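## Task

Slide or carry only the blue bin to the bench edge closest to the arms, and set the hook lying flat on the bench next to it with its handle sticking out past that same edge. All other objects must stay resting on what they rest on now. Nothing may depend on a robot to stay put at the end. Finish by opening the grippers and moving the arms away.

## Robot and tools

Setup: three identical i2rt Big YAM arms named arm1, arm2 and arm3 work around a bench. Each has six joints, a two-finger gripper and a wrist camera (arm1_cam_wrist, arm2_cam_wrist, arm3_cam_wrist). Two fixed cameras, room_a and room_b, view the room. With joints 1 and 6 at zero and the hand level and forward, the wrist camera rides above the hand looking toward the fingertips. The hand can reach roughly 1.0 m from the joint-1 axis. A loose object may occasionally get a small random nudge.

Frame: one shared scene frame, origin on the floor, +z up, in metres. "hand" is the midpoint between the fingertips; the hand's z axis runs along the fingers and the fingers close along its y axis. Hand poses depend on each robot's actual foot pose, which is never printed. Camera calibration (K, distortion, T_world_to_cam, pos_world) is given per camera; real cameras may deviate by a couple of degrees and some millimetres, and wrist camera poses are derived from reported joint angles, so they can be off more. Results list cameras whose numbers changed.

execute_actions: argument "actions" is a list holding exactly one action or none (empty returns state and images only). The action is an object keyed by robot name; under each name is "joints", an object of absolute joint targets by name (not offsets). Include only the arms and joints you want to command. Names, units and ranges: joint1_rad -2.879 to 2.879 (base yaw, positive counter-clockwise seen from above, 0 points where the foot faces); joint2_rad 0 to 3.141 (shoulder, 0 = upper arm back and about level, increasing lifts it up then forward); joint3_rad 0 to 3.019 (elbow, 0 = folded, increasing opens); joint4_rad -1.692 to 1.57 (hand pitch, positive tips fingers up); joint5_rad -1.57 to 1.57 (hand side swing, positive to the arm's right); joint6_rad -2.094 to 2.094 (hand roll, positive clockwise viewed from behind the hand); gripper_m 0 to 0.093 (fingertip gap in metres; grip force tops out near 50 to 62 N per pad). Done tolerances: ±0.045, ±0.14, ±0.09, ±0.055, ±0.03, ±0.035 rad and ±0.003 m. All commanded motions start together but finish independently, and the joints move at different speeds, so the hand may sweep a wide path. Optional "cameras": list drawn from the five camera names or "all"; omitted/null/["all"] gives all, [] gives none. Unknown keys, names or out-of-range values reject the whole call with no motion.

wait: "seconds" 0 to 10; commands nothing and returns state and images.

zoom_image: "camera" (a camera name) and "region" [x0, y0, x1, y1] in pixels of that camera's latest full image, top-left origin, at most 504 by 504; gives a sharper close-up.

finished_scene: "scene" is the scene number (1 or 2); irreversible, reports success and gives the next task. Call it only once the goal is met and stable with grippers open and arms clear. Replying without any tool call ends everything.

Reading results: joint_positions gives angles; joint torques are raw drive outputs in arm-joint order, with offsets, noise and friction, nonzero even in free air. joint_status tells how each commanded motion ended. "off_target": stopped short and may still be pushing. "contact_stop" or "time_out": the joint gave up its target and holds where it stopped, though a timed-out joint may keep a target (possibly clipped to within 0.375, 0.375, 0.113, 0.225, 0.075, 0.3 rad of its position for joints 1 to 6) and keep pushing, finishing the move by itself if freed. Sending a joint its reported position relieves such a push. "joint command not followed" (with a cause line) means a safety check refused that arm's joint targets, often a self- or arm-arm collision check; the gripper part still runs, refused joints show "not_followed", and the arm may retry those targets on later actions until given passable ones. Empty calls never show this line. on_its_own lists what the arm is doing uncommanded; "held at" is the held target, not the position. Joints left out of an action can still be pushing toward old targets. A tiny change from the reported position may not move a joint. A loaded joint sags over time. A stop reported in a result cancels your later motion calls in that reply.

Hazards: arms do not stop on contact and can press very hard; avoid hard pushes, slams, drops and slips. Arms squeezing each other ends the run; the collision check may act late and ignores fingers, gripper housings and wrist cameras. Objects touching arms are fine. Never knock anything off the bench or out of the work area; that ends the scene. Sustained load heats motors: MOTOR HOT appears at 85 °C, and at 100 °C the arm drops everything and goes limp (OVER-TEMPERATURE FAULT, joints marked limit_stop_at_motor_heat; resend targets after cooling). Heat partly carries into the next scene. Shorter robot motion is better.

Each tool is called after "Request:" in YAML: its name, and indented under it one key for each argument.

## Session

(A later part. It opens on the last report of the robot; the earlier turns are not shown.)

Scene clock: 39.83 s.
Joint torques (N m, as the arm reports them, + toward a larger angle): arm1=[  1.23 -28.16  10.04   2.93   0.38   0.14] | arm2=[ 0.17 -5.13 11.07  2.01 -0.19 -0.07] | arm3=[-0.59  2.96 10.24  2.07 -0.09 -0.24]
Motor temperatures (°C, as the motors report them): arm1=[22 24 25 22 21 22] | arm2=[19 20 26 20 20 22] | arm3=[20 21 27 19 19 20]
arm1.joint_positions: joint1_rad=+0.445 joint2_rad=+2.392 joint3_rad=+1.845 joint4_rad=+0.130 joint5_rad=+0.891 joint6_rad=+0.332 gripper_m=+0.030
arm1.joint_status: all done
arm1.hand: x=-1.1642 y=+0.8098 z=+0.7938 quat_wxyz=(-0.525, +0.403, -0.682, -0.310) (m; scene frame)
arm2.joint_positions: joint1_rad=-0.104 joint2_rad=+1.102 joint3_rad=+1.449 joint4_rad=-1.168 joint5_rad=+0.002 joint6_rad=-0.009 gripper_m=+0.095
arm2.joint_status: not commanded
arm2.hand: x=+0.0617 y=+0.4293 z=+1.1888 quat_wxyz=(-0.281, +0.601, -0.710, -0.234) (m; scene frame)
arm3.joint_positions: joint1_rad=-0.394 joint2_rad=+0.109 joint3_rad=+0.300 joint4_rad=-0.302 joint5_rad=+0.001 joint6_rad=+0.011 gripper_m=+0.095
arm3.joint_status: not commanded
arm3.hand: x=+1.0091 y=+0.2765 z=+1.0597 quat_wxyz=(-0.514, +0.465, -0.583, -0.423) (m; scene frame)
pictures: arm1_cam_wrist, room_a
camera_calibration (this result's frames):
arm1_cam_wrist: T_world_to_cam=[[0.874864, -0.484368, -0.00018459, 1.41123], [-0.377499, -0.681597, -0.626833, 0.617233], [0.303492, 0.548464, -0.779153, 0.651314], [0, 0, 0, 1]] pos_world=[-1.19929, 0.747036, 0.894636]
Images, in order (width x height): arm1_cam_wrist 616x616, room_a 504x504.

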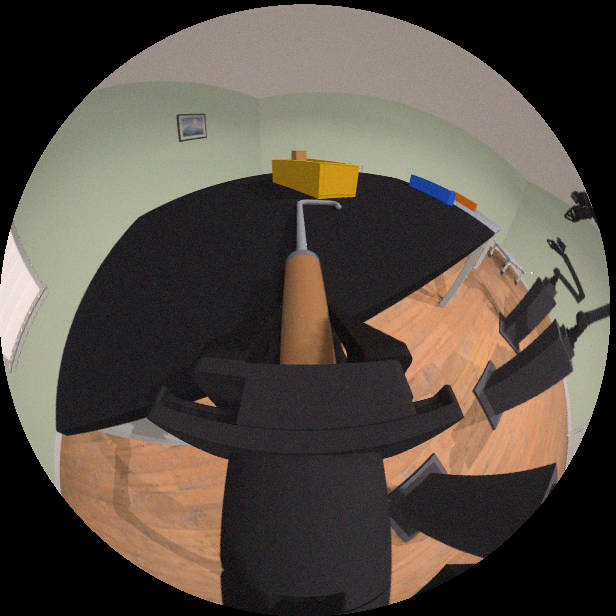

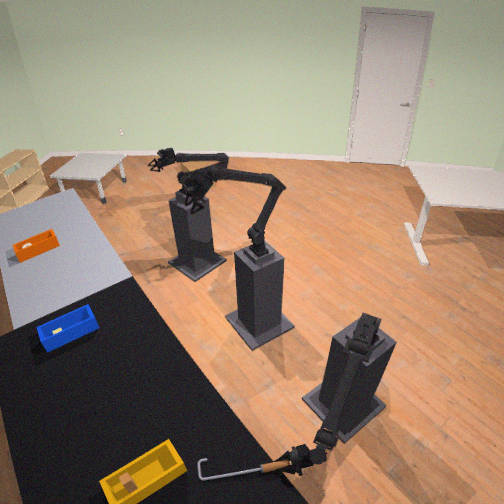

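Grip is 0.030 now. Lift more.

Request:
execute_actions:
  actions:
    - {"arm1":{"joints":{"joint2_rad":2.2}}}
  cameras: ["arm1_cam_wrist","room_a"]

Scene clock: 41.30 s.
Joint torques (N m, as the arm reports them, + toward a larger angle): arm1=[  0.84 -25.15  10.78   3.05   0.31   0.12] | arm2=[ 0.02 -5.11 11.11  1.99 -0.19 -0.07] | arm3=[-0.59  3.09 10.23  2.09 -0.08 -0.24]
Motor temperatures (°C, as the motors report them): arm1=[22 25 26 22 21 22] | arm2=[19 20 26 20 20 22] | arm3=[20 21 27 19 19 20]
arm1.joint_positions: joint1_rad=+0.445 joint2_rad=+2.232 joint3_rad=+1.845 joint4_rad=+0.130 joint5_rad=+0.890 joint6_rad=+0.332 gripper_m=+0.030
arm1.joint_status: all done
arm1.hand: x=-1.1643 y=+0.8099 z=+0.9242 quat_wxyz=(-0.530, +0.354, -0.675, -0.372) (m; scene frame)
arm2.joint_positions: joint1_rad=-0.104 joint2_rad=+1.102 joint3_rad=+1.449 joint4_rad=-1.168 joint5_rad=+0.002 joint6_rad=-0.009 gripper_m=+0.095
arm2.joint_status: not commanded
arm2.hand: x=+0.0617 y=+0.4293 z=+1.1888 quat_wxyz=(-0.281, +0.601, -0.710, -0.234) (m; scene frame)
arm3.joint_positions: joint1_rad=-0.394 joint2_rad=+0.109 joint3_rad=+0.300 joint4_rad=-0.302 joint5_rad=+0.001 joint6_rad=+0.011 gripper_m=+0.095
arm3.joint_status: not commanded
arm3.hand: x=+1.0091 y=+0.2765 z=+1.0597 quat_wxyz=(-0.514, +0.465, -0.583, -0.423) (m; scene frame)
pictures: arm1_cam_wrist, room_a
camera_calibration (this result's frames):
arm1_cam_wrist: T_world_to_cam=[[0.870762, -0.474502, -0.128926, 1.51766], [-0.421733, -0.585904, -0.691995, 0.630233], [0.252815, 0.656935, -0.710296, 0.542389], [0, 0, 0, 1]] pos_world=[-1.19285, 0.733072, 1.01704]
Images, in order (width x height): arm1_cam_wrist 616x616, room_a 504x504.

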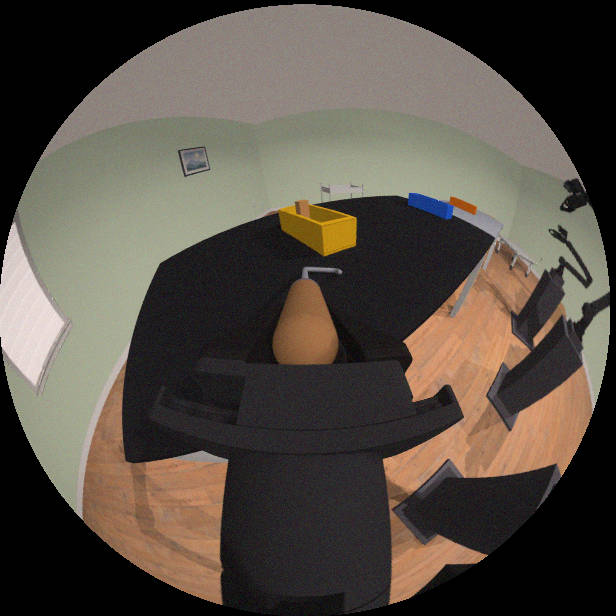

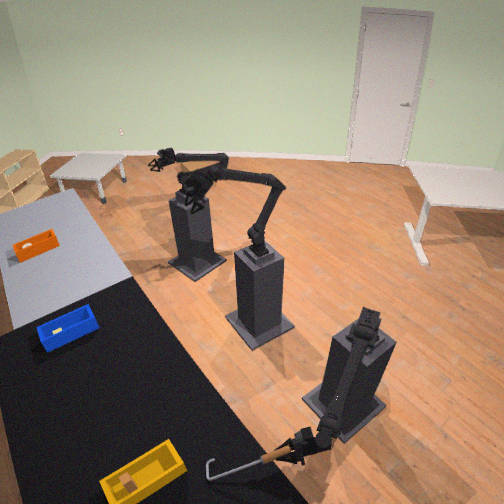

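Request:
execute_actions:
  actions:
    - {"arm1":{"joints":{"joint1_rad":0.45,"joint2_rad":2.02,"joint3_rad":1.41,"joint4_rad":0.27,"joint5_rad":0.875,"joint6_rad":0.30}}}
  cameras: ["arm1_cam_wrist","room_a"]

Scene clock: 43.93 s.
Joint torques (N m, as the arm reports them, + toward a larger angle): arm1=[  0.31 -21.05   8.73   2.98   0.35   0.01] | arm2=[ 0.27 -5.24 11.06  2.03 -0.2  -0.07] | arm3=[-0.64  3.02 10.23  2.06 -0.08 -0.24]
Motor temperatures (°C, as the motors report them): arm1=[22 25 26 22 21 22] | arm2=[19 20 26 20 20 22] | arm3=[20 21 27 19 19 20]
arm1.joint_positions: joint1_rad=+0.445 joint2_rad=+2.036 joint3_rad=+1.405 joint4_rad=+0.254 joint5_rad=+0.871 joint6_rad=+0.300 gripper_m=+0.030
arm1.joint_status: all done
arm1.hand: x=-1.1224 y=+0.7131 z=+0.8723 quat_wxyz=(-0.526, +0.408, -0.673, -0.322) (m; scene frame)
arm2.joint_positions: joint1_rad=-0.104 joint2_rad=+1.102 joint3_rad=+1.449 joint4_rad=-1.168 joint5_rad=+0.002 joint6_rad=-0.009 gripper_m=+0.095
arm2.joint_status: not commanded
arm2.hand: x=+0.0617 y=+0.4293 z=+1.1888 quat_wxyz=(-0.281, +0.601, -0.710, -0.234) (m; scene frame)
arm3.joint_positions: joint1_rad=-0.394 joint2_rad=+0.109 joint3_rad=+0.300 joint4_rad=-0.302 joint5_rad=+0.001 joint6_rad=+0.011 gripper_m=+0.095
arm3.joint_status: not commanded
arm3.hand: x=+1.0091 y=+0.2765 z=+1.0597 quat_wxyz=(-0.514, +0.465, -0.583, -0.423) (m; scene frame)
pictures: arm1_cam_wrist, room_a
camera_calibration (this result's frames):
arm1_cam_wrist: T_world_to_cam=[[0.887232, -0.461291, -0.00540356, 1.32983], [-0.357302, -0.679721, -0.640558, 0.649643], [0.291811, 0.570255, -0.76789, 0.714397], [0, 0, 0, 1]] pos_world=[-1.15621, 0.647625, 0.971899]
Images, in order (width x height): arm1_cam_wrist 616x616, room_a 504x504.

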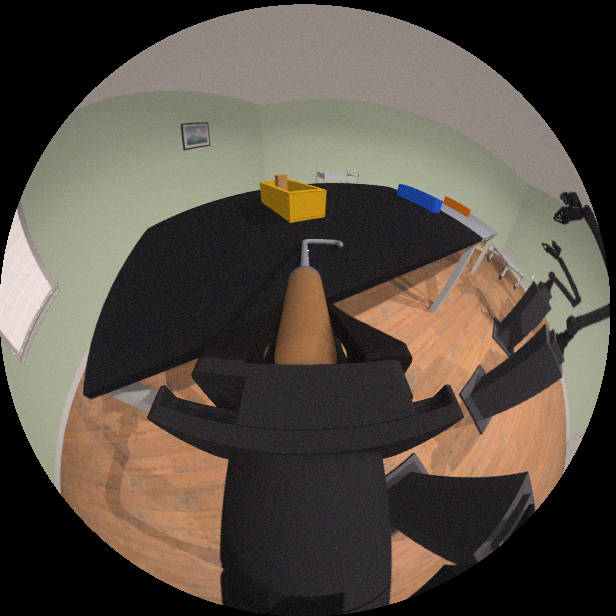

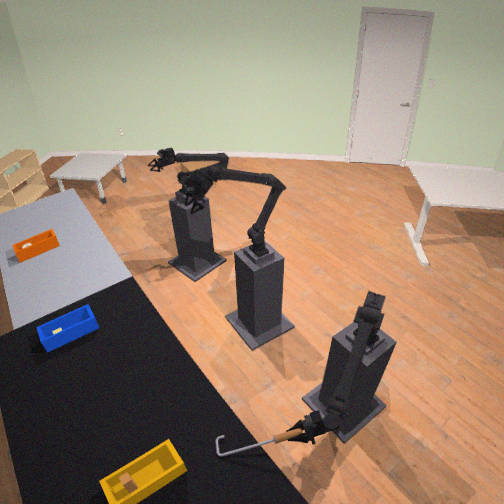

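Request:
execute_actions:
  actions:
    - {"arm1":{"joints":{"joint1_rad":-0.05,"joint4_rad":0.345,"joint5_rad":0.60,"joint6_rad":0.16}}}
  cameras: ["arm1_cam_wrist","room_a"]

Scene clock: 45.93 s.
Joint torques (N m, as the arm reports them, + toward a larger angle): arm1=[ -0.81 -21.45   8.89   3.19   0.07  -0.13] | arm2=[ 0.14 -5.1  11.14  2.   -0.19 -0.05] | arm3=[-0.67  3.04 10.24  2.06 -0.08 -0.24]
Motor temperatures (°C, as the motors report them): arm1=[22 25 26 22 21 22] | arm2=[19 20 26 20 20 22] | arm3=[20 21 27 19 19 20]
arm1.joint_positions: joint1_rad=-0.037 joint2_rad=+2.036 joint3_rad=+1.405 joint4_rad=+0.330 joint5_rad=+0.602 joint6_rad=+0.168 gripper_m=+0.030
arm1.joint_status: all done
arm1.hand: x=-0.7996 y=+0.7533 z=+0.8765 quat_wxyz=(-0.555, +0.345, -0.710, -0.264) (m; scene frame)
arm2.joint_positions: joint1_rad=-0.104 joint2_rad=+1.102 joint3_rad=+1.449 joint4_rad=-1.168 joint5_rad=+0.002 joint6_rad=-0.009 gripper_m=+0.095
arm2.joint_status: not commanded
arm2.hand: x=+0.0617 y=+0.4293 z=+1.1888 quat_wxyz=(-0.281, +0.601, -0.710, -0.234) (m; scene frame)
arm3.joint_positions: joint1_rad=-0.394 joint2_rad=+0.109 joint3_rad=+0.300 joint4_rad=-0.302 joint5_rad=+0.001 joint6_rad=+0.011 gripper_m=+0.095
arm3.joint_status: not commanded
arm3.hand: x=+1.0091 y=+0.2765 z=+1.0597 quat_wxyz=(-0.514, +0.465, -0.583, -0.423) (m; scene frame)
pictures: arm1_cam_wrist, room_a
camera_calibration (this result's frames):
arm1_cam_wrist: T_world_to_cam=[[0.780627, -0.624965, 0.00634374, 1.08977], [-0.479682, -0.605603, -0.634941, 0.636402], [0.400657, 0.492609, -0.772535, 0.750066], [0, 0, 0, 1]] pos_world=[-0.845953, 0.696986, 0.976616]
Images, in order (width x height): arm1_cam_wrist 616x616, room_a 504x504.

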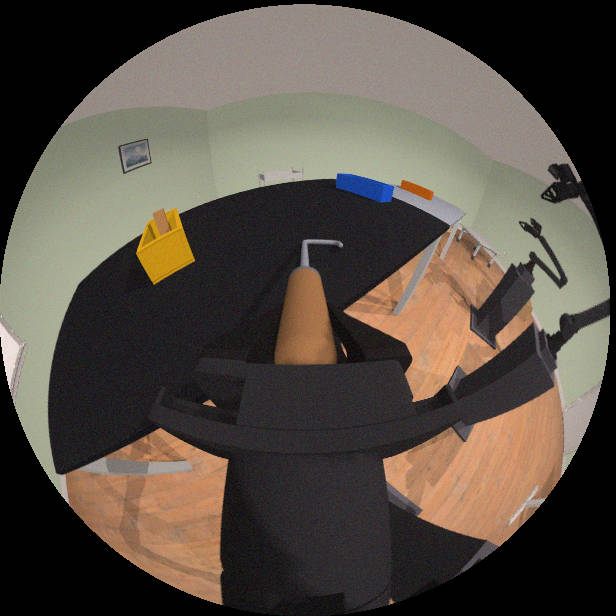

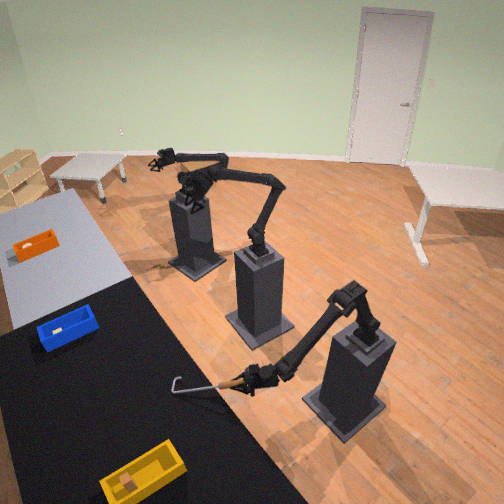

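Request:
execute_actions:
  actions:
    - {"arm1":{"joints":{"joint1_rad":-0.4,"joint2_rad":2.15,"joint3_rad":1.63,"joint4_rad":0.28,"joint5_rad":0.1,"joint6_rad":0.02}}}
  cameras: ["room_a"]

Request:
execute_actions:
  actions:
    - {"arm1":{"joints":{"joint1_rad":-0.655,"joint2_rad":2.32,"joint3_rad":1.92,"joint4_rad":0.10,"joint5_rad":-0.76,"joint6_rad":-0.255}}}
  cameras: ["arm1_cam_wrist","room_a"]

Scene clock: 48.13 s.
Joint torques (N m, as the arm reports them, + toward a larger angle): arm1=[  0.98 -19.57  12.77   2.13  -0.09  -0.03] | arm2=[ 0.18 -5.29 11.11  2.02 -0.19 -0.06] | arm3=[-0.57  3.18 10.22  2.05 -0.08 -0.24]
Motor temperatures (°C, as the motors report them): arm1=[22 25 26 22 21 22] | arm2=[19 20 26 20 20 22] | arm3=[20 21 27 19 19 20]
arm1.joint_positions: joint1_rad=-0.394 joint2_rad=+2.135 joint3_rad=+1.577 joint4_rad=+0.287 joint5_rad=+0.104 joint6_rad=+0.021 gripper_m=+0.030
arm1.joint_status: all done
arm1.hand: x=-0.5852 y=+0.7577 z=+0.8741 quat_wxyz=(-0.524, +0.404, -0.686, -0.302) (m; scene frame)
arm2.joint_positions: joint1_rad=-0.104 joint2_rad=+1.102 joint3_rad=+1.449 joint4_rad=-1.168 joint5_rad=+0.002 joint6_rad=-0.009 gripper_m=+0.095
arm2.joint_status: not commanded
arm2.hand: x=+0.0617 y=+0.4293 z=+1.1888 quat_wxyz=(-0.281, +0.601, -0.710, -0.234) (m; scene frame)
arm3.joint_positions: joint1_rad=-0.394 joint2_rad=+0.109 joint3_rad=+0.300 joint4_rad=-0.302 joint5_rad=+0.001 joint6_rad=+0.011 gripper_m=+0.095
arm3.joint_status: not commanded
arm3.hand: x=+1.0091 y=+0.2765 z=+1.0597 quat_wxyz=(-0.514, +0.465, -0.583, -0.423) (m; scene frame)
pictures: room_a
Images, in order (width x height): room_a 504x504.

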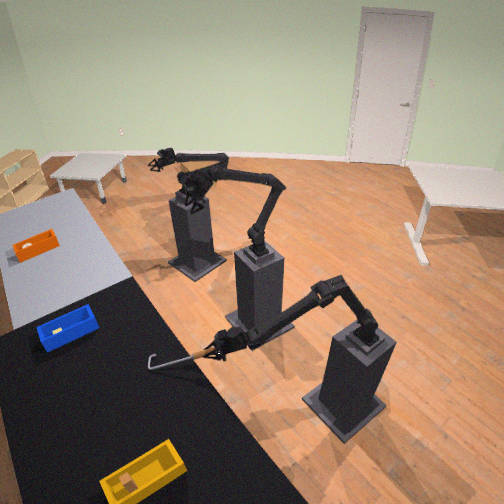

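Scene clock: 49.93 s.
Joint torques (N m, as the arm reports them, + toward a larger angle): arm1=[  0.22 -22.67  14.37   2.62  -0.4   -0.15] | arm2=[ 0.3  -5.24 11.09  1.94 -0.21 -0.07] | arm3=[-0.56  3.06 10.26  2.02 -0.08 -0.25]
Motor temperatures (°C, as the motors report them): arm1=[22 25 26 22 21 22] | arm2=[19 20 26 20 20 22] | arm3=[20 21 28 19 19 20]
arm1.joint_positions: joint1_rad=-0.644 joint2_rad=+2.313 joint3_rad=+1.853 joint4_rad=+0.090 joint5_rad=-0.754 joint6_rad=-0.243 gripper_m=+0.030
arm1.joint_status: all done
arm1.hand: x=-0.5057 y=+0.7413 z=+0.8498 quat_wxyz=(-0.396, +0.594, -0.529, -0.459) (m; scene frame)
arm2.joint_positions: joint1_rad=-0.104 joint2_rad=+1.102 joint3_rad=+1.449 joint4_rad=-1.168 joint5_rad=+0.002 joint6_rad=-0.009 gripper_m=+0.095
arm2.joint_status: not commanded
arm2.hand: x=+0.0617 y=+0.4293 z=+1.1888 quat_wxyz=(-0.281, +0.601, -0.710, -0.234) (m; scene frame)
arm3.joint_positions: joint1_rad=-0.394 joint2_rad=+0.109 joint3_rad=+0.300 joint4_rad=-0.302 joint5_rad=+0.001 joint6_rad=+0.011 gripper_m=+0.095
arm3.joint_status: not commanded
arm3.hand: x=+1.0091 y=+0.2765 z=+1.0597 quat_wxyz=(-0.514, +0.465, -0.583, -0.423) (m; scene frame)
pictures: arm1_cam_wrist, room_a
camera_calibration (this result's frames):
arm1_cam_wrist: T_world_to_cam=[[0.992077, 0.124483, -0.0169266, 0.424147], [0.0873938, -0.780639, -0.618841, 1.15593], [-0.0902488, 0.612459, -0.785334, 0.291353], [0, 0, 0, 1]] pos_world=[-0.495513, 0.67112, 0.951323]
Images, in order (width x height): arm1_cam_wrist 616x616, room_a 504x504.

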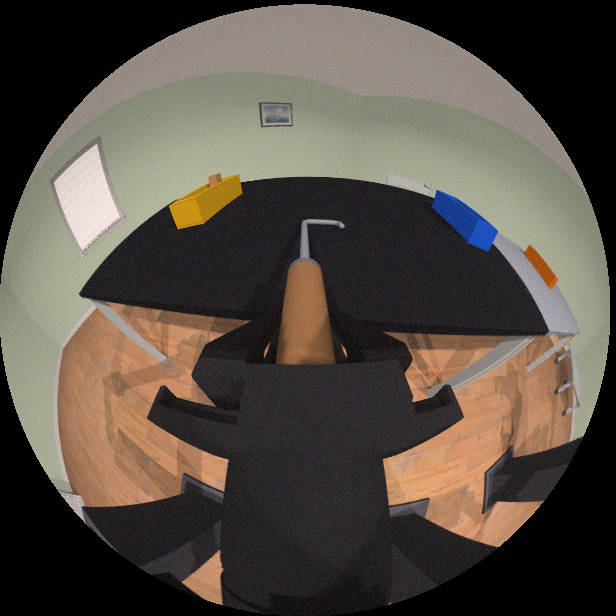

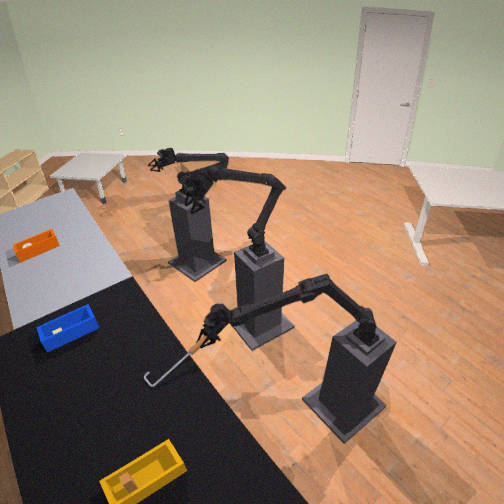

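Request:
execute_actions:
  actions:
    - {"arm1":{"joints":{"joint1_rad":-0.61,"joint2_rad":2.42,"joint3_rad":2.01,"joint4_rad":0.175,"joint5_rad":-0.732,"joint6_rad":-0.225}}}
  cameras: ["arm1_cam_wrist","room_a"]

Request:
zoom_image:
  camera: "room_a"
  region: [130, 290, 250, 400]

Scene clock: 51.20 s.
Joint torques (N m, as the arm reports them, + toward a larger angle): arm1=[  1.4  -24.86  13.87   3.53  -0.23   0.21] | arm2=[ 0.15 -5.2  11.07  1.93 -0.19 -0.06] | arm3=[-0.64  3.07 10.23  2.06 -0.08 -0.24]
Motor temperatures (°C, as the motors report them): arm1=[22 25 27 22 21 22] | arm2=[19 20 26 20 20 22] | arm3=[20 21 28 19 19 20]
arm1.joint_positions: joint1_rad=-0.621 joint2_rad=+2.414 joint3_rad=+1.946 joint4_rad=+0.153 joint5_rad=-0.729 joint6_rad=-0.240 gripper_m=+0.030
arm1.joint_status: all done
arm1.hand: x=-0.5043 y=+0.7708 z=+0.8245 quat_wxyz=(-0.417, +0.594, -0.513, -0.458) (m; scene frame)
arm2.joint_positions: joint1_rad=-0.104 joint2_rad=+1.102 joint3_rad=+1.449 joint4_rad=-1.168 joint5_rad=+0.002 joint6_rad=-0.009 gripper_m=+0.095
arm2.joint_status: not commanded
arm2.hand: x=+0.0617 y=+0.4293 z=+1.1888 quat_wxyz=(-0.281, +0.601, -0.710, -0.234) (m; scene frame)
arm3.joint_positions: joint1_rad=-0.394 joint2_rad=+0.109 joint3_rad=+0.300 joint4_rad=-0.302 joint5_rad=+0.001 joint6_rad=+0.011 gripper_m=+0.095
arm3.joint_status: not commanded
arm3.hand: x=+1.0091 y=+0.2765 z=+1.0597 quat_wxyz=(-0.514, +0.465, -0.583, -0.423) (m; scene frame)
pictures: arm1_cam_wrist, room_a
camera_calibration (this result's frames):
arm1_cam_wrist: T_world_to_cam=[[0.992165, 0.122501, 0.0245222, 0.386018], [0.109351, -0.756609, -0.644658, 1.17705], [-0.0604178, 0.642289, -0.764077, 0.228125], [0, 0, 0, 1]] pos_world=[-0.497922, 0.696759, 0.923636]
Images, in order (width x height): arm1_cam_wrist 616x616, room_a 504x504.

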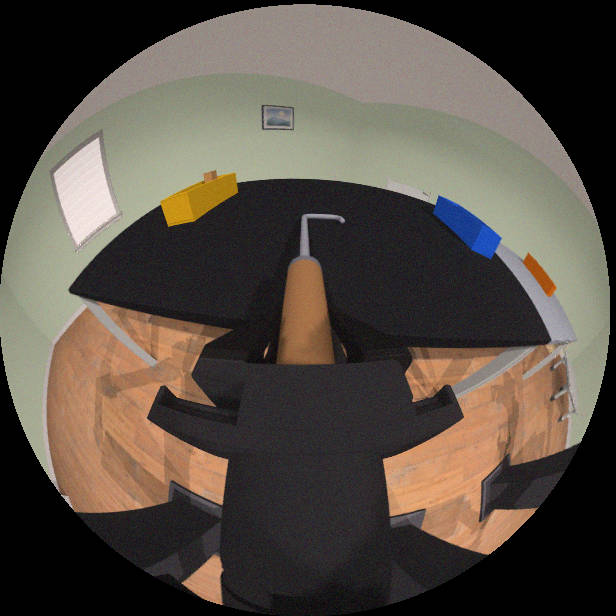

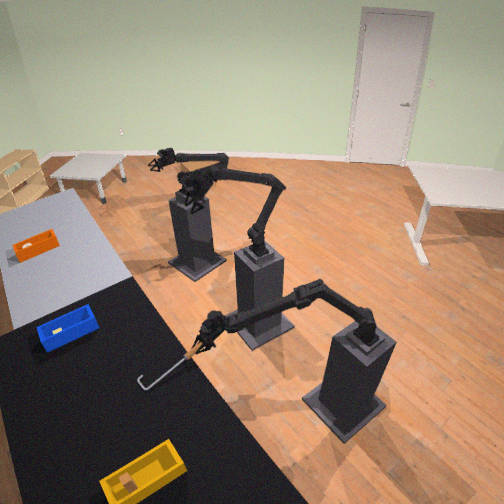

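Region (130, 290, 250, 400) of room_a's 504x504 image, scaled by 4.200, with more detail than that image has; it fills the top 462 rows of this view, and the rest is white.

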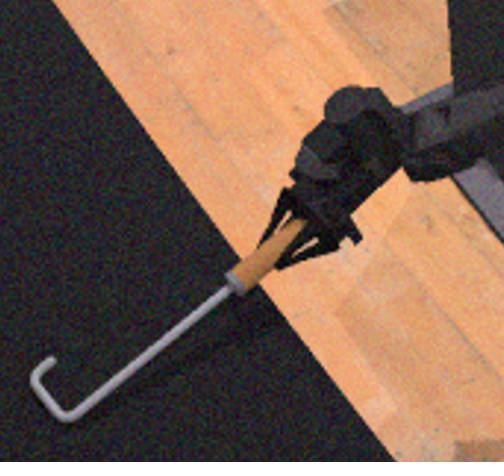

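Request:
execute_actions:
  actions:
    - {"arm1":{"joints":{"joint2_rad":2.483}}}
  cameras: ["arm1_cam_wrist","room_a"]

Request:
zoom_image:
  camera: "room_a"
  region: [130, 290, 250, 400]

Scene clock: 52.13 s.
Joint torques (N m, as the arm reports them, + toward a larger angle): arm1=[  1.99 -22.54  13.39   3.06  -0.22   0.15] | arm2=[ 0.24 -5.14 11.05  1.96 -0.19 -0.06] | arm3=[-0.52  3.07 10.29  2.03 -0.08 -0.25]
Motor temperatures (°C, as the motors report them): arm1=[22 25 27 22 21 22] | arm2=[19 20 26 20 20 22] | arm3=[20 21 28 19 19 20]
arm1.joint_positions: joint1_rad=-0.621 joint2_rad=+2.454 joint3_rad=+1.955 joint4_rad=+0.164 joint5_rad=-0.730 joint6_rad=-0.239 gripper_m=+0.030
arm1.joint_status: all done
arm1.hand: x=-0.5038 y=+0.7715 z=+0.7965 quat_wxyz=(-0.409, +0.595, -0.520, -0.457) (m; scene frame)
arm2.joint_positions: joint1_rad=-0.104 joint2_rad=+1.102 joint3_rad=+1.449 joint4_rad=-1.168 joint5_rad=+0.002 joint6_rad=-0.009 gripper_m=+0.095
arm2.joint_status: not commanded
arm2.hand: x=+0.0617 y=+0.4293 z=+1.1888 quat_wxyz=(-0.281, +0.601, -0.710, -0.234) (m; scene frame)
arm3.joint_positions: joint1_rad=-0.394 joint2_rad=+0.109 joint3_rad=+0.300 joint4_rad=-0.302 joint5_rad=+0.001 joint6_rad=+0.011 gripper_m=+0.095
arm3.joint_status: not commanded
arm3.hand: x=+1.0091 y=+0.2765 z=+1.0597 quat_wxyz=(-0.514, +0.465, -0.583, -0.423) (m; scene frame)
pictures: arm1_cam_wrist, room_a
camera_calibration (this result's frames):
arm1_cam_wrist: T_world_to_cam=[[0.992312, 0.123375, 0.00981306, 0.397312], [0.101636, -0.767084, -0.633445, 1.15469], [-0.0706238, 0.629572, -0.773725, 0.218646], [0, 0, 0, 1]] pos_world=[-0.496174, 0.699073, 0.896707]
Images, in order (width x height): arm1_cam_wrist 616x616, room_a 504x504.

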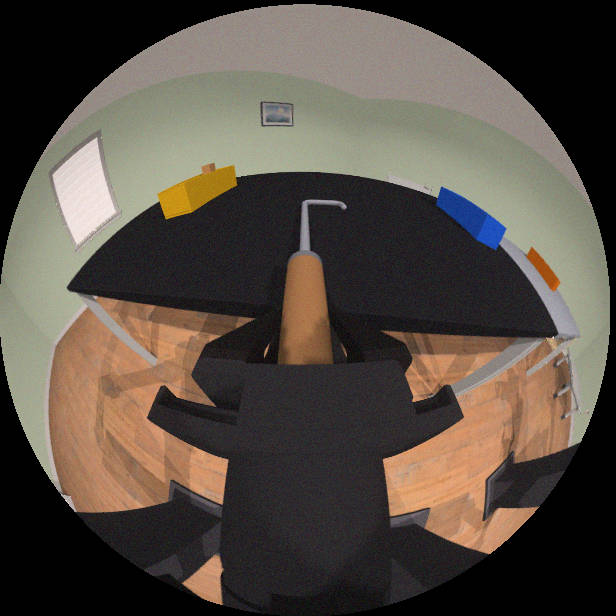

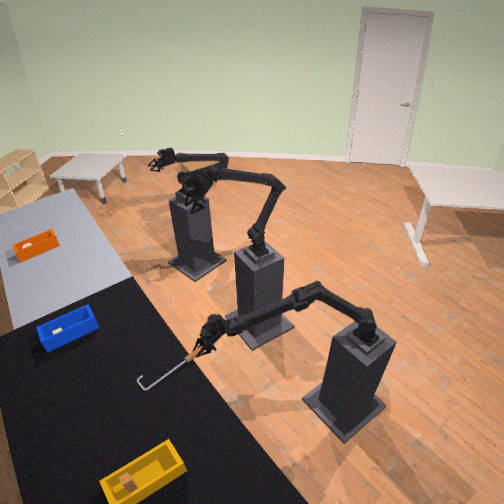

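Region (130, 290, 250, 400) of room_a's 504x504 image, scaled by 4.200, with more detail than that image has; it fills the top 462 rows of this view, and the rest is white.

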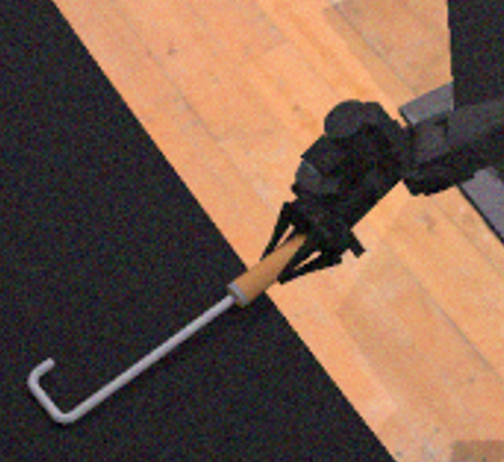

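Request:
execute_actions:
  actions:
    - {"arm1":{"joints":{"gripper_m":0.07}}}
  cameras: ["arm1_cam_wrist"]

Scene clock: 52.93 s.
Joint torques (N m, as the arm reports them, + toward a larger angle): arm1=[  1.71 -22.74  12.94   2.71  -0.24   0.08] | arm2=[ 0.33 -5.12 11.07  1.96 -0.19 -0.06] | arm3=[-0.63  3.01 10.26  2.1  -0.08 -0.24]
Motor temperatures (°C, as the motors report them): arm1=[22 25 27 22 21 22] | arm2=[19 20 26 20 20 22] | arm3=[20 21 28 19 19 20]
arm1.joint_positions: joint1_rad=-0.620 joint2_rad=+2.454 joint3_rad=+1.955 joint4_rad=+0.164 joint5_rad=-0.730 joint6_rad=-0.238 gripper_m=+0.070
arm1.joint_status: all done
arm1.hand: x=-0.5041 y=+0.7716 z=+0.7965 quat_wxyz=(-0.409, +0.595, -0.520, -0.458) (m; scene frame)
arm2.joint_positions: joint1_rad=-0.104 joint2_rad=+1.102 joint3_rad=+1.449 joint4_rad=-1.168 joint5_rad=+0.002 joint6_rad=-0.009 gripper_m=+0.095
arm2.joint_status: not commanded
arm2.hand: x=+0.0617 y=+0.4293 z=+1.1888 quat_wxyz=(-0.281, +0.601, -0.710, -0.234) (m; scene frame)
arm3.joint_positions: joint1_rad=-0.394 joint2_rad=+0.109 joint3_rad=+0.300 joint4_rad=-0.302 joint5_rad=+0.001 joint6_rad=+0.011 gripper_m=+0.095
arm3.joint_status: not commanded
arm3.hand: x=+1.0091 y=+0.2765 z=+1.0597 quat_wxyz=(-0.514, +0.465, -0.583, -0.423) (m; scene frame)
pictures: arm1_cam_wrist
camera_calibration (this result's frames):
arm1_cam_wrist: T_world_to_cam=[[0.99231, 0.123474, 0.0087035, 0.398393], [0.101014, -0.76716, -0.633452, 1.1546], [-0.0715377, 0.62946, -0.773733, 0.218153], [0, 0, 0, 1]] pos_world=[-0.496354, 0.699253, 0.896708]
Images, in order (width x height): arm1_cam_wrist 616x616.

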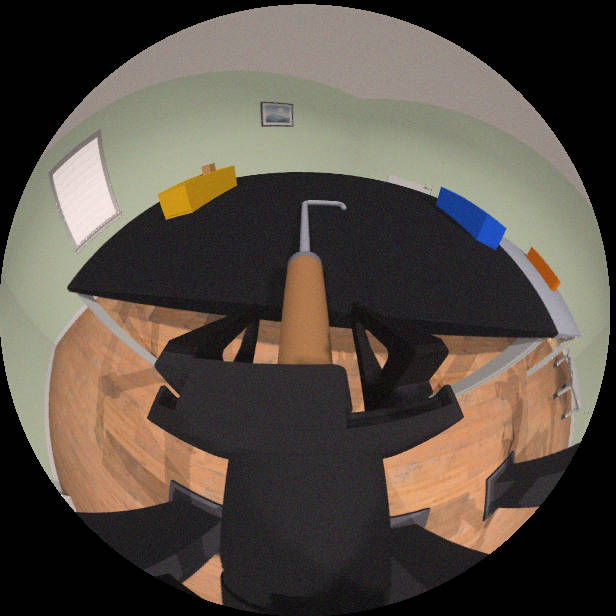

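Request:
execute_actions:
  actions:
    - {"arm1":{"joints":{"joint2_rad":1.3}},"arm2":{"joints":{"joint2_rad":2.2,"joint3_rad":2.01,"joint4_rad":0.555,"joint5_rad":0.538,"joint6_rad":0.03,"gripper_m":0.09}}}
  cameras: []

Request:
execute_actions:
  actions:
    - {"arm1":{"joints":{"joint1_rad":0.5,"joint2_rad":0.4,"joint3_rad":0.8,"joint4_rad":-0.4,"joint5_rad":0,"joint6_rad":0}},"arm2":{"joints":{"joint1_rad":0.726,"joint2_rad":2.44}}}
  cameras: ["arm2_cam_wrist","room_a"]

Scene clock: 56.33 s.
Joint torques (N m, as the arm reports them, + toward a larger angle): arm1=[ 2.08 -9.02  8.35  1.28  0.25  0.25] | arm2=[  0.19 -20.3   13.12   2.44  -0.03  -0.07] | arm3=[-0.5   3.13 10.27  2.04 -0.08 -0.24]
Motor temperatures (°C, as the motors report them): arm1=[22 25 27 22 21 22] | arm2=[19 21 26 20 20 22] | arm3=[20 21 28 19 19 20]
arm1.joint_positions: joint1_rad=-0.620 joint2_rad=+1.314 joint3_rad=+1.999 joint4_rad=+0.176 joint5_rad=-0.730 joint6_rad=-0.236 gripper_m=+0.070
arm1.joint_status: all done
arm1.hand: x=-0.7801 y=+0.3991 z=+1.6374 quat_wxyz=(-0.780, +0.459, -0.085, -0.417) (m; scene frame)
arm2.joint_positions: joint1_rad=-0.104 joint2_rad=+2.199 joint3_rad=+1.978 joint4_rad=+0.543 joint5_rad=+0.534 joint6_rad=+0.020 gripper_m=+0.090
arm2.joint_status: all done
arm2.hand: x=+0.2239 y=+0.8523 z=+1.1237 quat_wxyz=(-0.694, +0.193, -0.572, -0.393) (m; scene frame)
arm3.joint_positions: joint1_rad=-0.394 joint2_rad=+0.109 joint3_rad=+0.300 joint4_rad=-0.302 joint5_rad=+0.001 joint6_rad=+0.011 gripper_m=+0.095
arm3.joint_status: not commanded
arm3.hand: x=+1.0091 y=+0.2765 z=+1.0597 quat_wxyz=(-0.514, +0.465, -0.583, -0.423) (m; scene frame)
pictures: none
No camera images: the call's "cameras" was empty. Leave "cameras" out to get every camera's image.

Scene clock: 58.57 s.
Joint torques (N m, as the arm reports them, + toward a larger angle): arm1=[ 2.31  0.49 10.06  2.45  0.19  0.13] | arm2=[ -0.47 -23.26  11.6    2.33  -0.08  -0.07] | arm3=[-0.61  3.11 10.24  2.08 -0.08 -0.24]
Motor temperatures (°C, as the motors report them): arm1=[22 24 27 22 21 22] | arm2=[19 21 26 20 20 22] | arm3=[20 21 28 19 19 20]
arm1.joint_positions: joint1_rad=+0.493 joint2_rad=+0.403 joint3_rad=+0.795 joint4_rad=-0.399 joint5_rad=-0.004 joint6_rad=-0.013 gripper_m=+0.070
arm1.joint_status: all done
arm1.hand: x=-1.0744 y=+0.2584 z=+1.2141 quat_wxyz=(-0.368, +0.610, -0.364, -0.600) (m; scene frame)
arm2.joint_positions: joint1_rad=+0.732 joint2_rad=+2.453 joint3_rad=+1.989 joint4_rad=+0.549 joint5_rad=+0.537 joint6_rad=+0.022 gripper_m=+0.090
arm2.joint_status: all done
arm2.hand: x=-0.5117 y=+0.7772 z=+0.9075 quat_wxyz=(-0.466, +0.495, -0.467, -0.565) (m; scene frame)
arm3.joint_positions: joint1_rad=-0.394 joint2_rad=+0.109 joint3_rad=+0.300 joint4_rad=-0.302 joint5_rad=+0.001 joint6_rad=+0.011 gripper_m=+0.095
arm3.joint_status: not commanded
arm3.hand: x=+1.0091 y=+0.2765 z=+1.0597 quat_wxyz=(-0.514, +0.465, -0.583, -0.423) (m; scene frame)
pictures: arm2_cam_wrist, room_a
camera_calibration (this result's frames):
arm2_cam_wrist: T_world_to_cam=[[0.987411, 0.141047, -0.0715847, 0.459473], [0.0135778, -0.526485, -0.850076, 1.19416], [-0.157589, 0.838403, -0.521773, -0.131614], [0, 0, 0, 1]] pos_world=[-0.490644, 0.674247, 0.979348]
Images, in order (width x height): arm2_cam_wrist 616x616, room_a 504x504.

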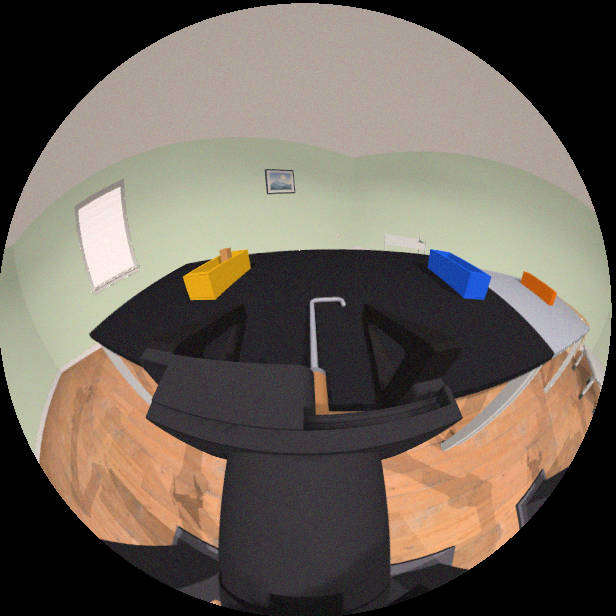

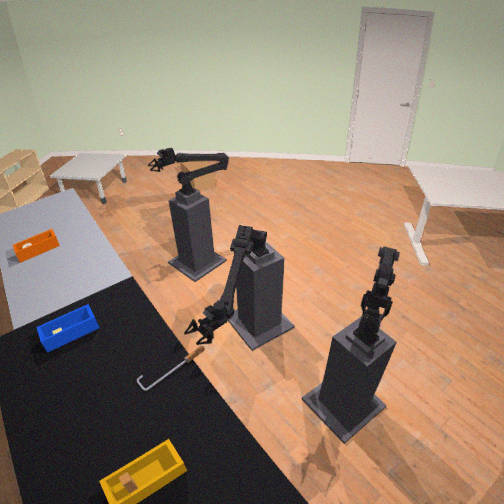

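Request:
execute_actions:
  actions:
    - {"arm2":{"joints":{"joint1_rad":0.715,"joint2_rad":2.55}}}
  cameras: ["arm2_cam_wrist","room_a"]

Request:
zoom_image:
  camera: "room_a"
  region: [130, 290, 250, 400]

Scene clock: 60.00 s.
Joint torques (N m, as the arm reports them, + toward a larger angle): arm1=[0.95 1.43 9.99 2.57 0.15 0.09] | arm2=[ -0.31 -20.54  11.33   2.29  -0.04  -0.08] | arm3=[-0.53  3.03 10.25  2.04 -0.09 -0.24]
Motor temperatures (°C, as the motors report them): arm1=[22 24 27 22 21 22] | arm2=[19 21 26 20 20 22] | arm3=[20 21 28 19 19 20]
arm1.joint_positions: joint1_rad=+0.493 joint2_rad=+0.403 joint3_rad=+0.795 joint4_rad=-0.399 joint5_rad=-0.004 joint6_rad=-0.013 gripper_m=+0.070
arm1.joint_status: not commanded
arm1.hand: x=-1.0744 y=+0.2584 z=+1.2141 quat_wxyz=(-0.368, +0.610, -0.364, -0.600) (m; scene frame)
arm2.joint_positions: joint1_rad=+0.719 joint2_rad=+2.525 joint3_rad=+1.989 joint4_rad=+0.549 joint5_rad=+0.537 joint6_rad=+0.022 gripper_m=+0.090
arm2.joint_status: all done
arm2.hand: x=-0.5012 y=+0.7841 z=+0.8430 quat_wxyz=(-0.466, +0.517, -0.476, -0.538) (m; scene frame)
arm3.joint_positions: joint1_rad=-0.394 joint2_rad=+0.109 joint3_rad=+0.300 joint4_rad=-0.302 joint5_rad=+0.001 joint6_rad=+0.011 gripper_m=+0.095
arm3.joint_status: not commanded
arm3.hand: x=+1.0091 y=+0.2765 z=+1.0597 quat_wxyz=(-0.514, +0.465, -0.583, -0.423) (m; scene frame)
pictures: arm2_cam_wrist, room_a
camera_calibration (this result's frames):
arm2_cam_wrist: T_world_to_cam=[[0.99158, 0.124451, -0.0358035, 0.428428], [0.0425555, -0.574272, -0.817558, 1.16749], [-0.122307, 0.80915, -0.574732, -0.0841748], [0, 0, 0, 1]] pos_world=[-0.484799, 0.685249, 0.921452]
Images, in order (width x height): arm2_cam_wrist 616x616, room_a 504x504.

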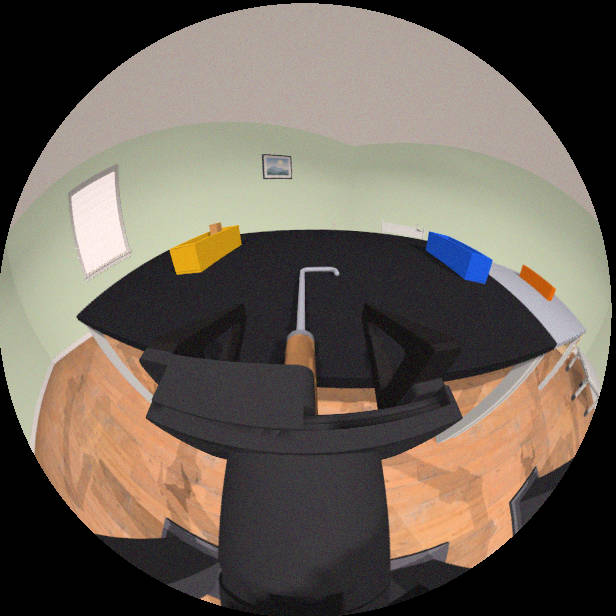

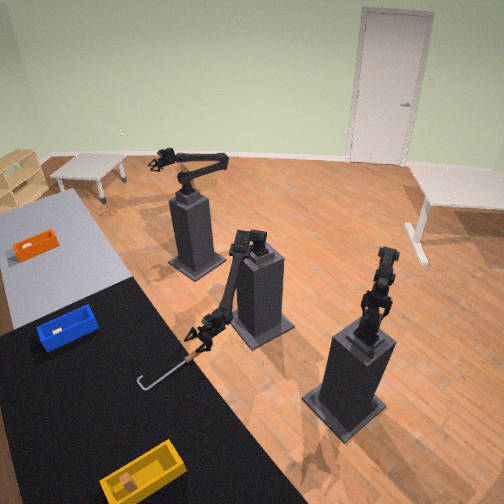

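Region (130, 290, 250, 400) of room_a's 504x504 image, scaled by 4.200, with more detail than that image has; it fills the top 462 rows of this view, and the rest is white.

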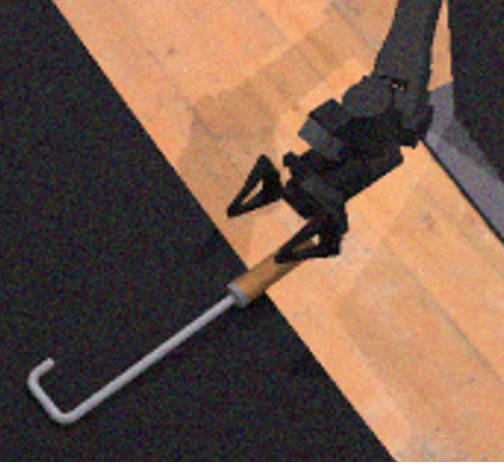

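Request:
execute_actions:
  actions:
    - {"arm2":{"joints":{"joint1_rad":0.735,"joint2_rad":2.575,"joint3_rad":1.93,"joint4_rad":0.59,"joint5_rad":0.553}}}
  cameras: ["arm2_cam_wrist","room_a"]

Request:
zoom_image:
  camera: "room_a"
  region: [130, 290, 250, 400]

Scene clock: 61.20 s.
Joint torques (N m, as the arm reports them, + toward a larger angle): arm1=[ 1.41  0.7  10.06  2.63  0.17  0.12] | arm2=[  0.25 -19.69   8.21   2.76   0.1   -0.07] | arm3=[-0.55  2.99 10.24  2.05 -0.08 -0.24]
Motor temperatures (°C, as the motors report them): arm1=[22 24 27 22 21 22] | arm2=[19 21 26 20 20 22] | arm3=[20 21 28 19 19 20]
arm1.joint_positions: joint1_rad=+0.493 joint2_rad=+0.403 joint3_rad=+0.795 joint4_rad=-0.399 joint5_rad=-0.004 joint6_rad=-0.013 gripper_m=+0.070
arm1.joint_status: not commanded
arm1.hand: x=-1.0744 y=+0.2584 z=+1.2141 quat_wxyz=(-0.368, +0.610, -0.364, -0.600) (m; scene frame)
arm2.joint_positions: joint1_rad=+0.731 joint2_rad=+2.539 joint3_rad=+1.941 joint4_rad=+0.577 joint5_rad=+0.549 joint6_rad=+0.022 gripper_m=+0.090
arm2.joint_status: all done
arm2.hand: x=-0.5023 y=+0.7702 z=+0.8100 quat_wxyz=(-0.464, +0.529, -0.478, -0.525) (m; scene frame)
arm3.joint_positions: joint1_rad=-0.394 joint2_rad=+0.109 joint3_rad=+0.300 joint4_rad=-0.302 joint5_rad=+0.001 joint6_rad=+0.011 gripper_m=+0.095
arm3.joint_status: not commanded
arm3.hand: x=+1.0091 y=+0.2765 z=+1.0597 quat_wxyz=(-0.514, +0.465, -0.583, -0.423) (m; scene frame)
pictures: arm2_cam_wrist, room_a
camera_calibration (this result's frames):
arm2_cam_wrist: T_world_to_cam=[[0.992154, 0.123724, -0.0179829, 0.416509], [0.0599123, -0.596747, -0.80019, 1.14453], [-0.109734, 0.792834, -0.599477, -0.0530721], [0, 0, 0, 1]] pos_world=[-0.487636, 0.673537, 0.891512]
Images, in order (width x height): arm2_cam_wrist 616x616, room_a 504x504.

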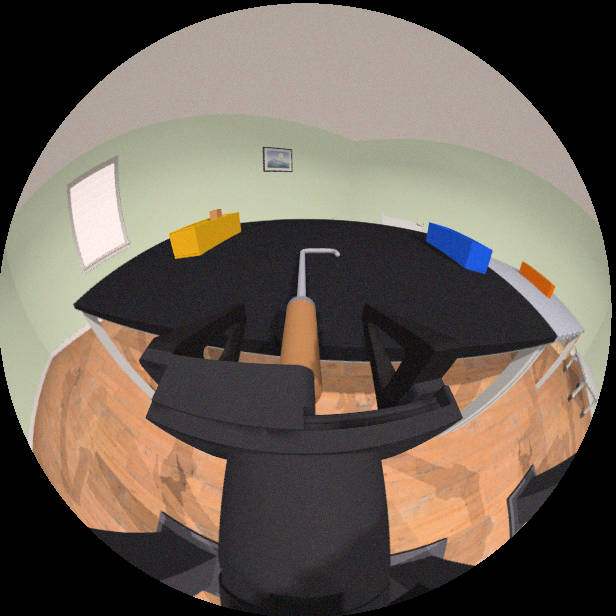

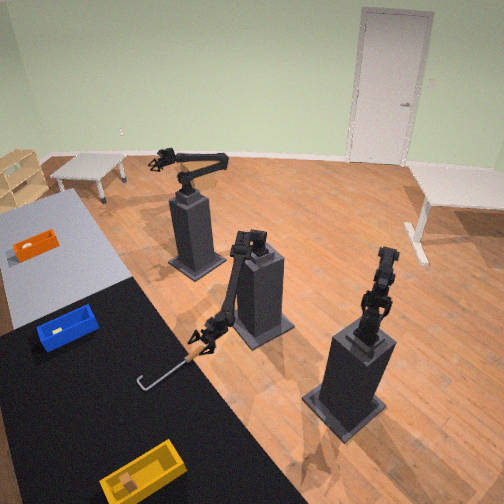

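Region (130, 290, 250, 400) of room_a's 504x504 image, scaled by 4.200, with more detail than that image has; it fills the top 462 rows of this view, and the rest is white.

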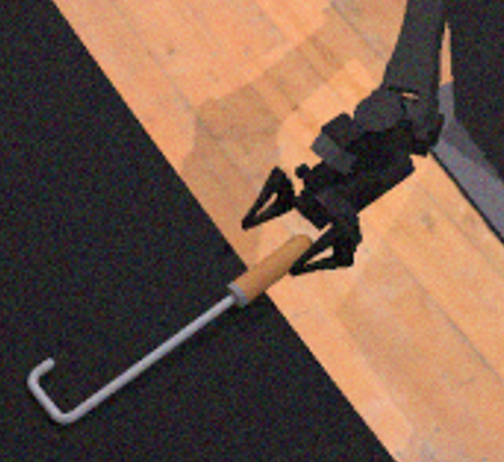

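Request:
execute_actions:
  actions:
    - {"arm2":{"joints":{"joint2_rad":2.605,"joint5_rad":0.53}}}
  cameras: ["arm2_cam_wrist","room_a"]

Request:
zoom_image:
  camera: "room_a"
  region: [130, 290, 250, 400]

Scene clock: 62.13 s.
Joint torques (N m, as the arm reports them, + toward a larger angle): arm1=[ 1.22  1.59 10.    2.56  0.18  0.1 ] | arm2=[ -0.07 -19.22   7.88   2.78  -0.28  -0.05] | arm3=[-0.55  2.98 10.27  2.05 -0.08 -0.23]
Motor temperatures (°C, as the motors report them): arm1=[22 24 27 22 21 22] | arm2=[19 22 26 20 20 22] | arm3=[20 21 28 19 19 20]
arm1.joint_positions: joint1_rad=+0.493 joint2_rad=+0.403 joint3_rad=+0.795 joint4_rad=-0.399 joint5_rad=-0.004 joint6_rad=-0.013 gripper_m=+0.070
arm1.joint_status: not commanded
arm1.hand: x=-1.0744 y=+0.2584 z=+1.2141 quat_wxyz=(-0.368, +0.610, -0.364, -0.600) (m; scene frame)
arm2.joint_positions: joint1_rad=+0.731 joint2_rad=+2.566 joint3_rad=+1.941 joint4_rad=+0.577 joint5_rad=+0.534 joint6_rad=+0.022 gripper_m=+0.090
arm2.joint_status: all done
arm2.hand: x=-0.5037 y=+0.7684 z=+0.7866 quat_wxyz=(-0.458, +0.542, -0.476, -0.519) (m; scene frame)
arm3.joint_positions: joint1_rad=-0.394 joint2_rad=+0.109 joint3_rad=+0.300 joint4_rad=-0.302 joint5_rad=+0.001 joint6_rad=+0.011 gripper_m=+0.095
arm3.joint_status: not commanded
arm3.hand: x=+1.0091 y=+0.2765 z=+1.0597 quat_wxyz=(-0.514, +0.465, -0.583, -0.423) (m; scene frame)
pictures: arm2_cam_wrist, room_a
camera_calibration (this result's frames):
arm2_cam_wrist: T_world_to_cam=[[0.990386, 0.138238, -0.00510311, 0.395507], [0.081428, -0.612406, -0.786339, 1.13679], [-0.111827, 0.778363, -0.617774, -0.0413401], [0, 0, 0, 1]] pos_world=[-0.488894, 0.673678, 0.870379]
Images, in order (width x height): arm2_cam_wrist 616x616, room_a 504x504.

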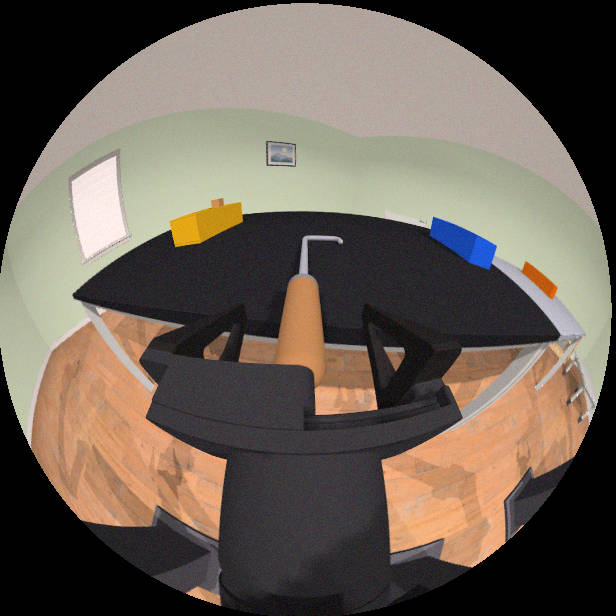

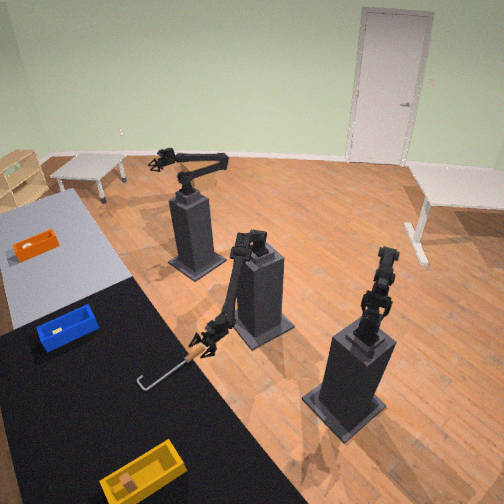

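Region (130, 290, 250, 400) of room_a's 504x504 image, scaled by 4.200, with more detail than that image has; it fills the top 462 rows of this view, and the rest is white.

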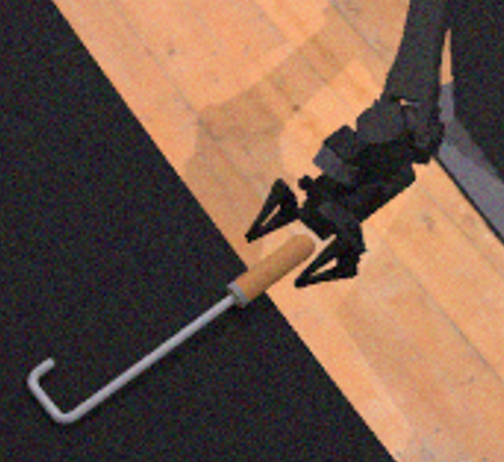

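Request:
execute_actions:
  actions:
    - {"arm2":{"joints":{"joint6_rad":-1.86,"gripper_m":0.075}}}
  cameras: ["arm2_cam_wrist","room_a"]

Request:
zoom_image:
  camera: "room_a"
  region: [130, 290, 250, 400]

Scene clock: 64.60 s.
Joint torques (N m, as the arm reports them, + toward a larger angle): arm1=[1.37 0.82 9.75 2.42 0.12 0.13] | arm2=[  0.31 -19.41   8.02   2.8   -0.28  -0.18] | arm3=[-0.57  3.05 10.26  2.08 -0.09 -0.25]
Motor temperatures (°C, as the motors report them): arm1=[22 23 27 22 21 22] | arm2=[19 22 26 20 20 22] | arm3=[20 22 28 19 19 20]
arm1.joint_positions: joint1_rad=+0.493 joint2_rad=+0.403 joint3_rad=+0.795 joint4_rad=-0.399 joint5_rad=-0.004 joint6_rad=-0.013 gripper_m=+0.070
arm1.joint_status: not commanded
arm1.hand: x=-1.0744 y=+0.2584 z=+1.2141 quat_wxyz=(-0.368, +0.610, -0.364, -0.600) (m; scene frame)
arm2.joint_positions: joint1_rad=+0.731 joint2_rad=+2.566 joint3_rad=+1.941 joint4_rad=+0.577 joint5_rad=+0.534 joint6_rad=-1.849 gripper_m=+0.075
arm2.joint_status: all done
arm2.hand: x=-0.5038 y=+0.7684 z=+0.7866 quat_wxyz=(-0.690, +0.705, +0.154, +0.060) (m; scene frame)
arm3.joint_positions: joint1_rad=-0.394 joint2_rad=+0.109 joint3_rad=+0.300 joint4_rad=-0.302 joint5_rad=+0.001 joint6_rad=+0.011 gripper_m=+0.095
arm3.joint_status: not commanded
arm3.hand: x=+1.0091 y=+0.2765 z=+1.0597 quat_wxyz=(-0.514, +0.465, -0.583, -0.423) (m; scene frame)
pictures: arm2_cam_wrist, room_a
camera_calibration (this result's frames):
arm2_cam_wrist: T_world_to_cam=[[-0.294716, 0.0130879, 0.955495, -0.911281], [0.840723, -0.471749, 0.265777, 0.583575], [0.454233, 0.881636, 0.128029, -0.422214], [0, 0, 0, 1]] pos_world=[-0.56741, 0.659467, 0.76968]
Images, in order (width x height): arm2_cam_wrist 616x616, room_a 504x504.

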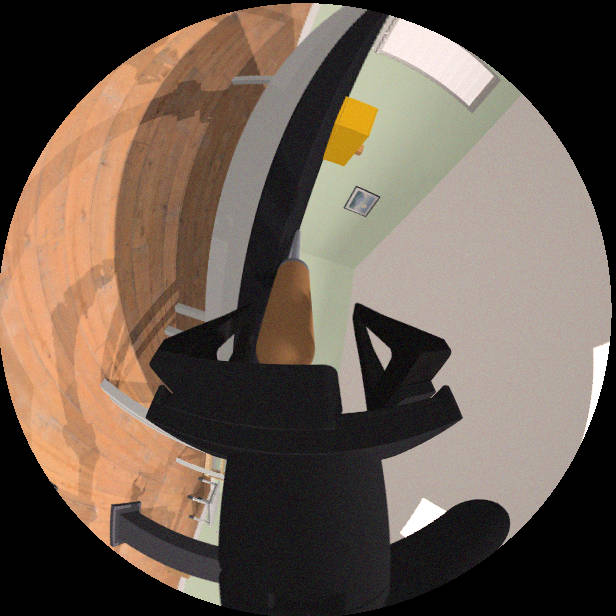

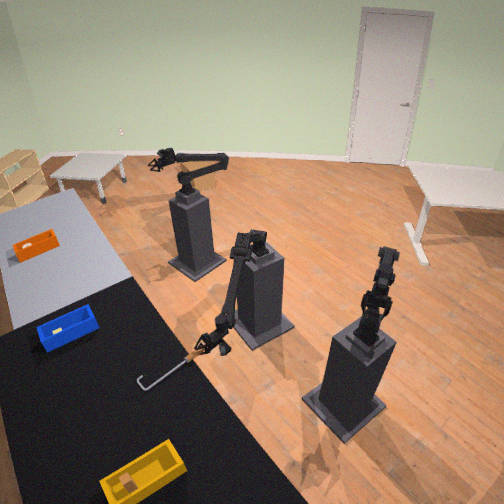

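Region (130, 290, 250, 400) of room_a's 504x504 image, scaled by 4.200, with more detail than that image has; it fills the top 462 rows of this view, and the rest is white.

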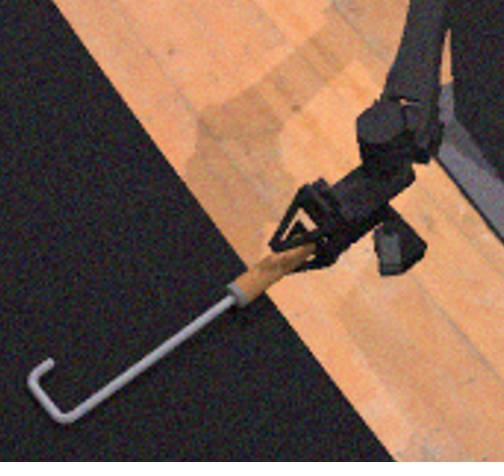

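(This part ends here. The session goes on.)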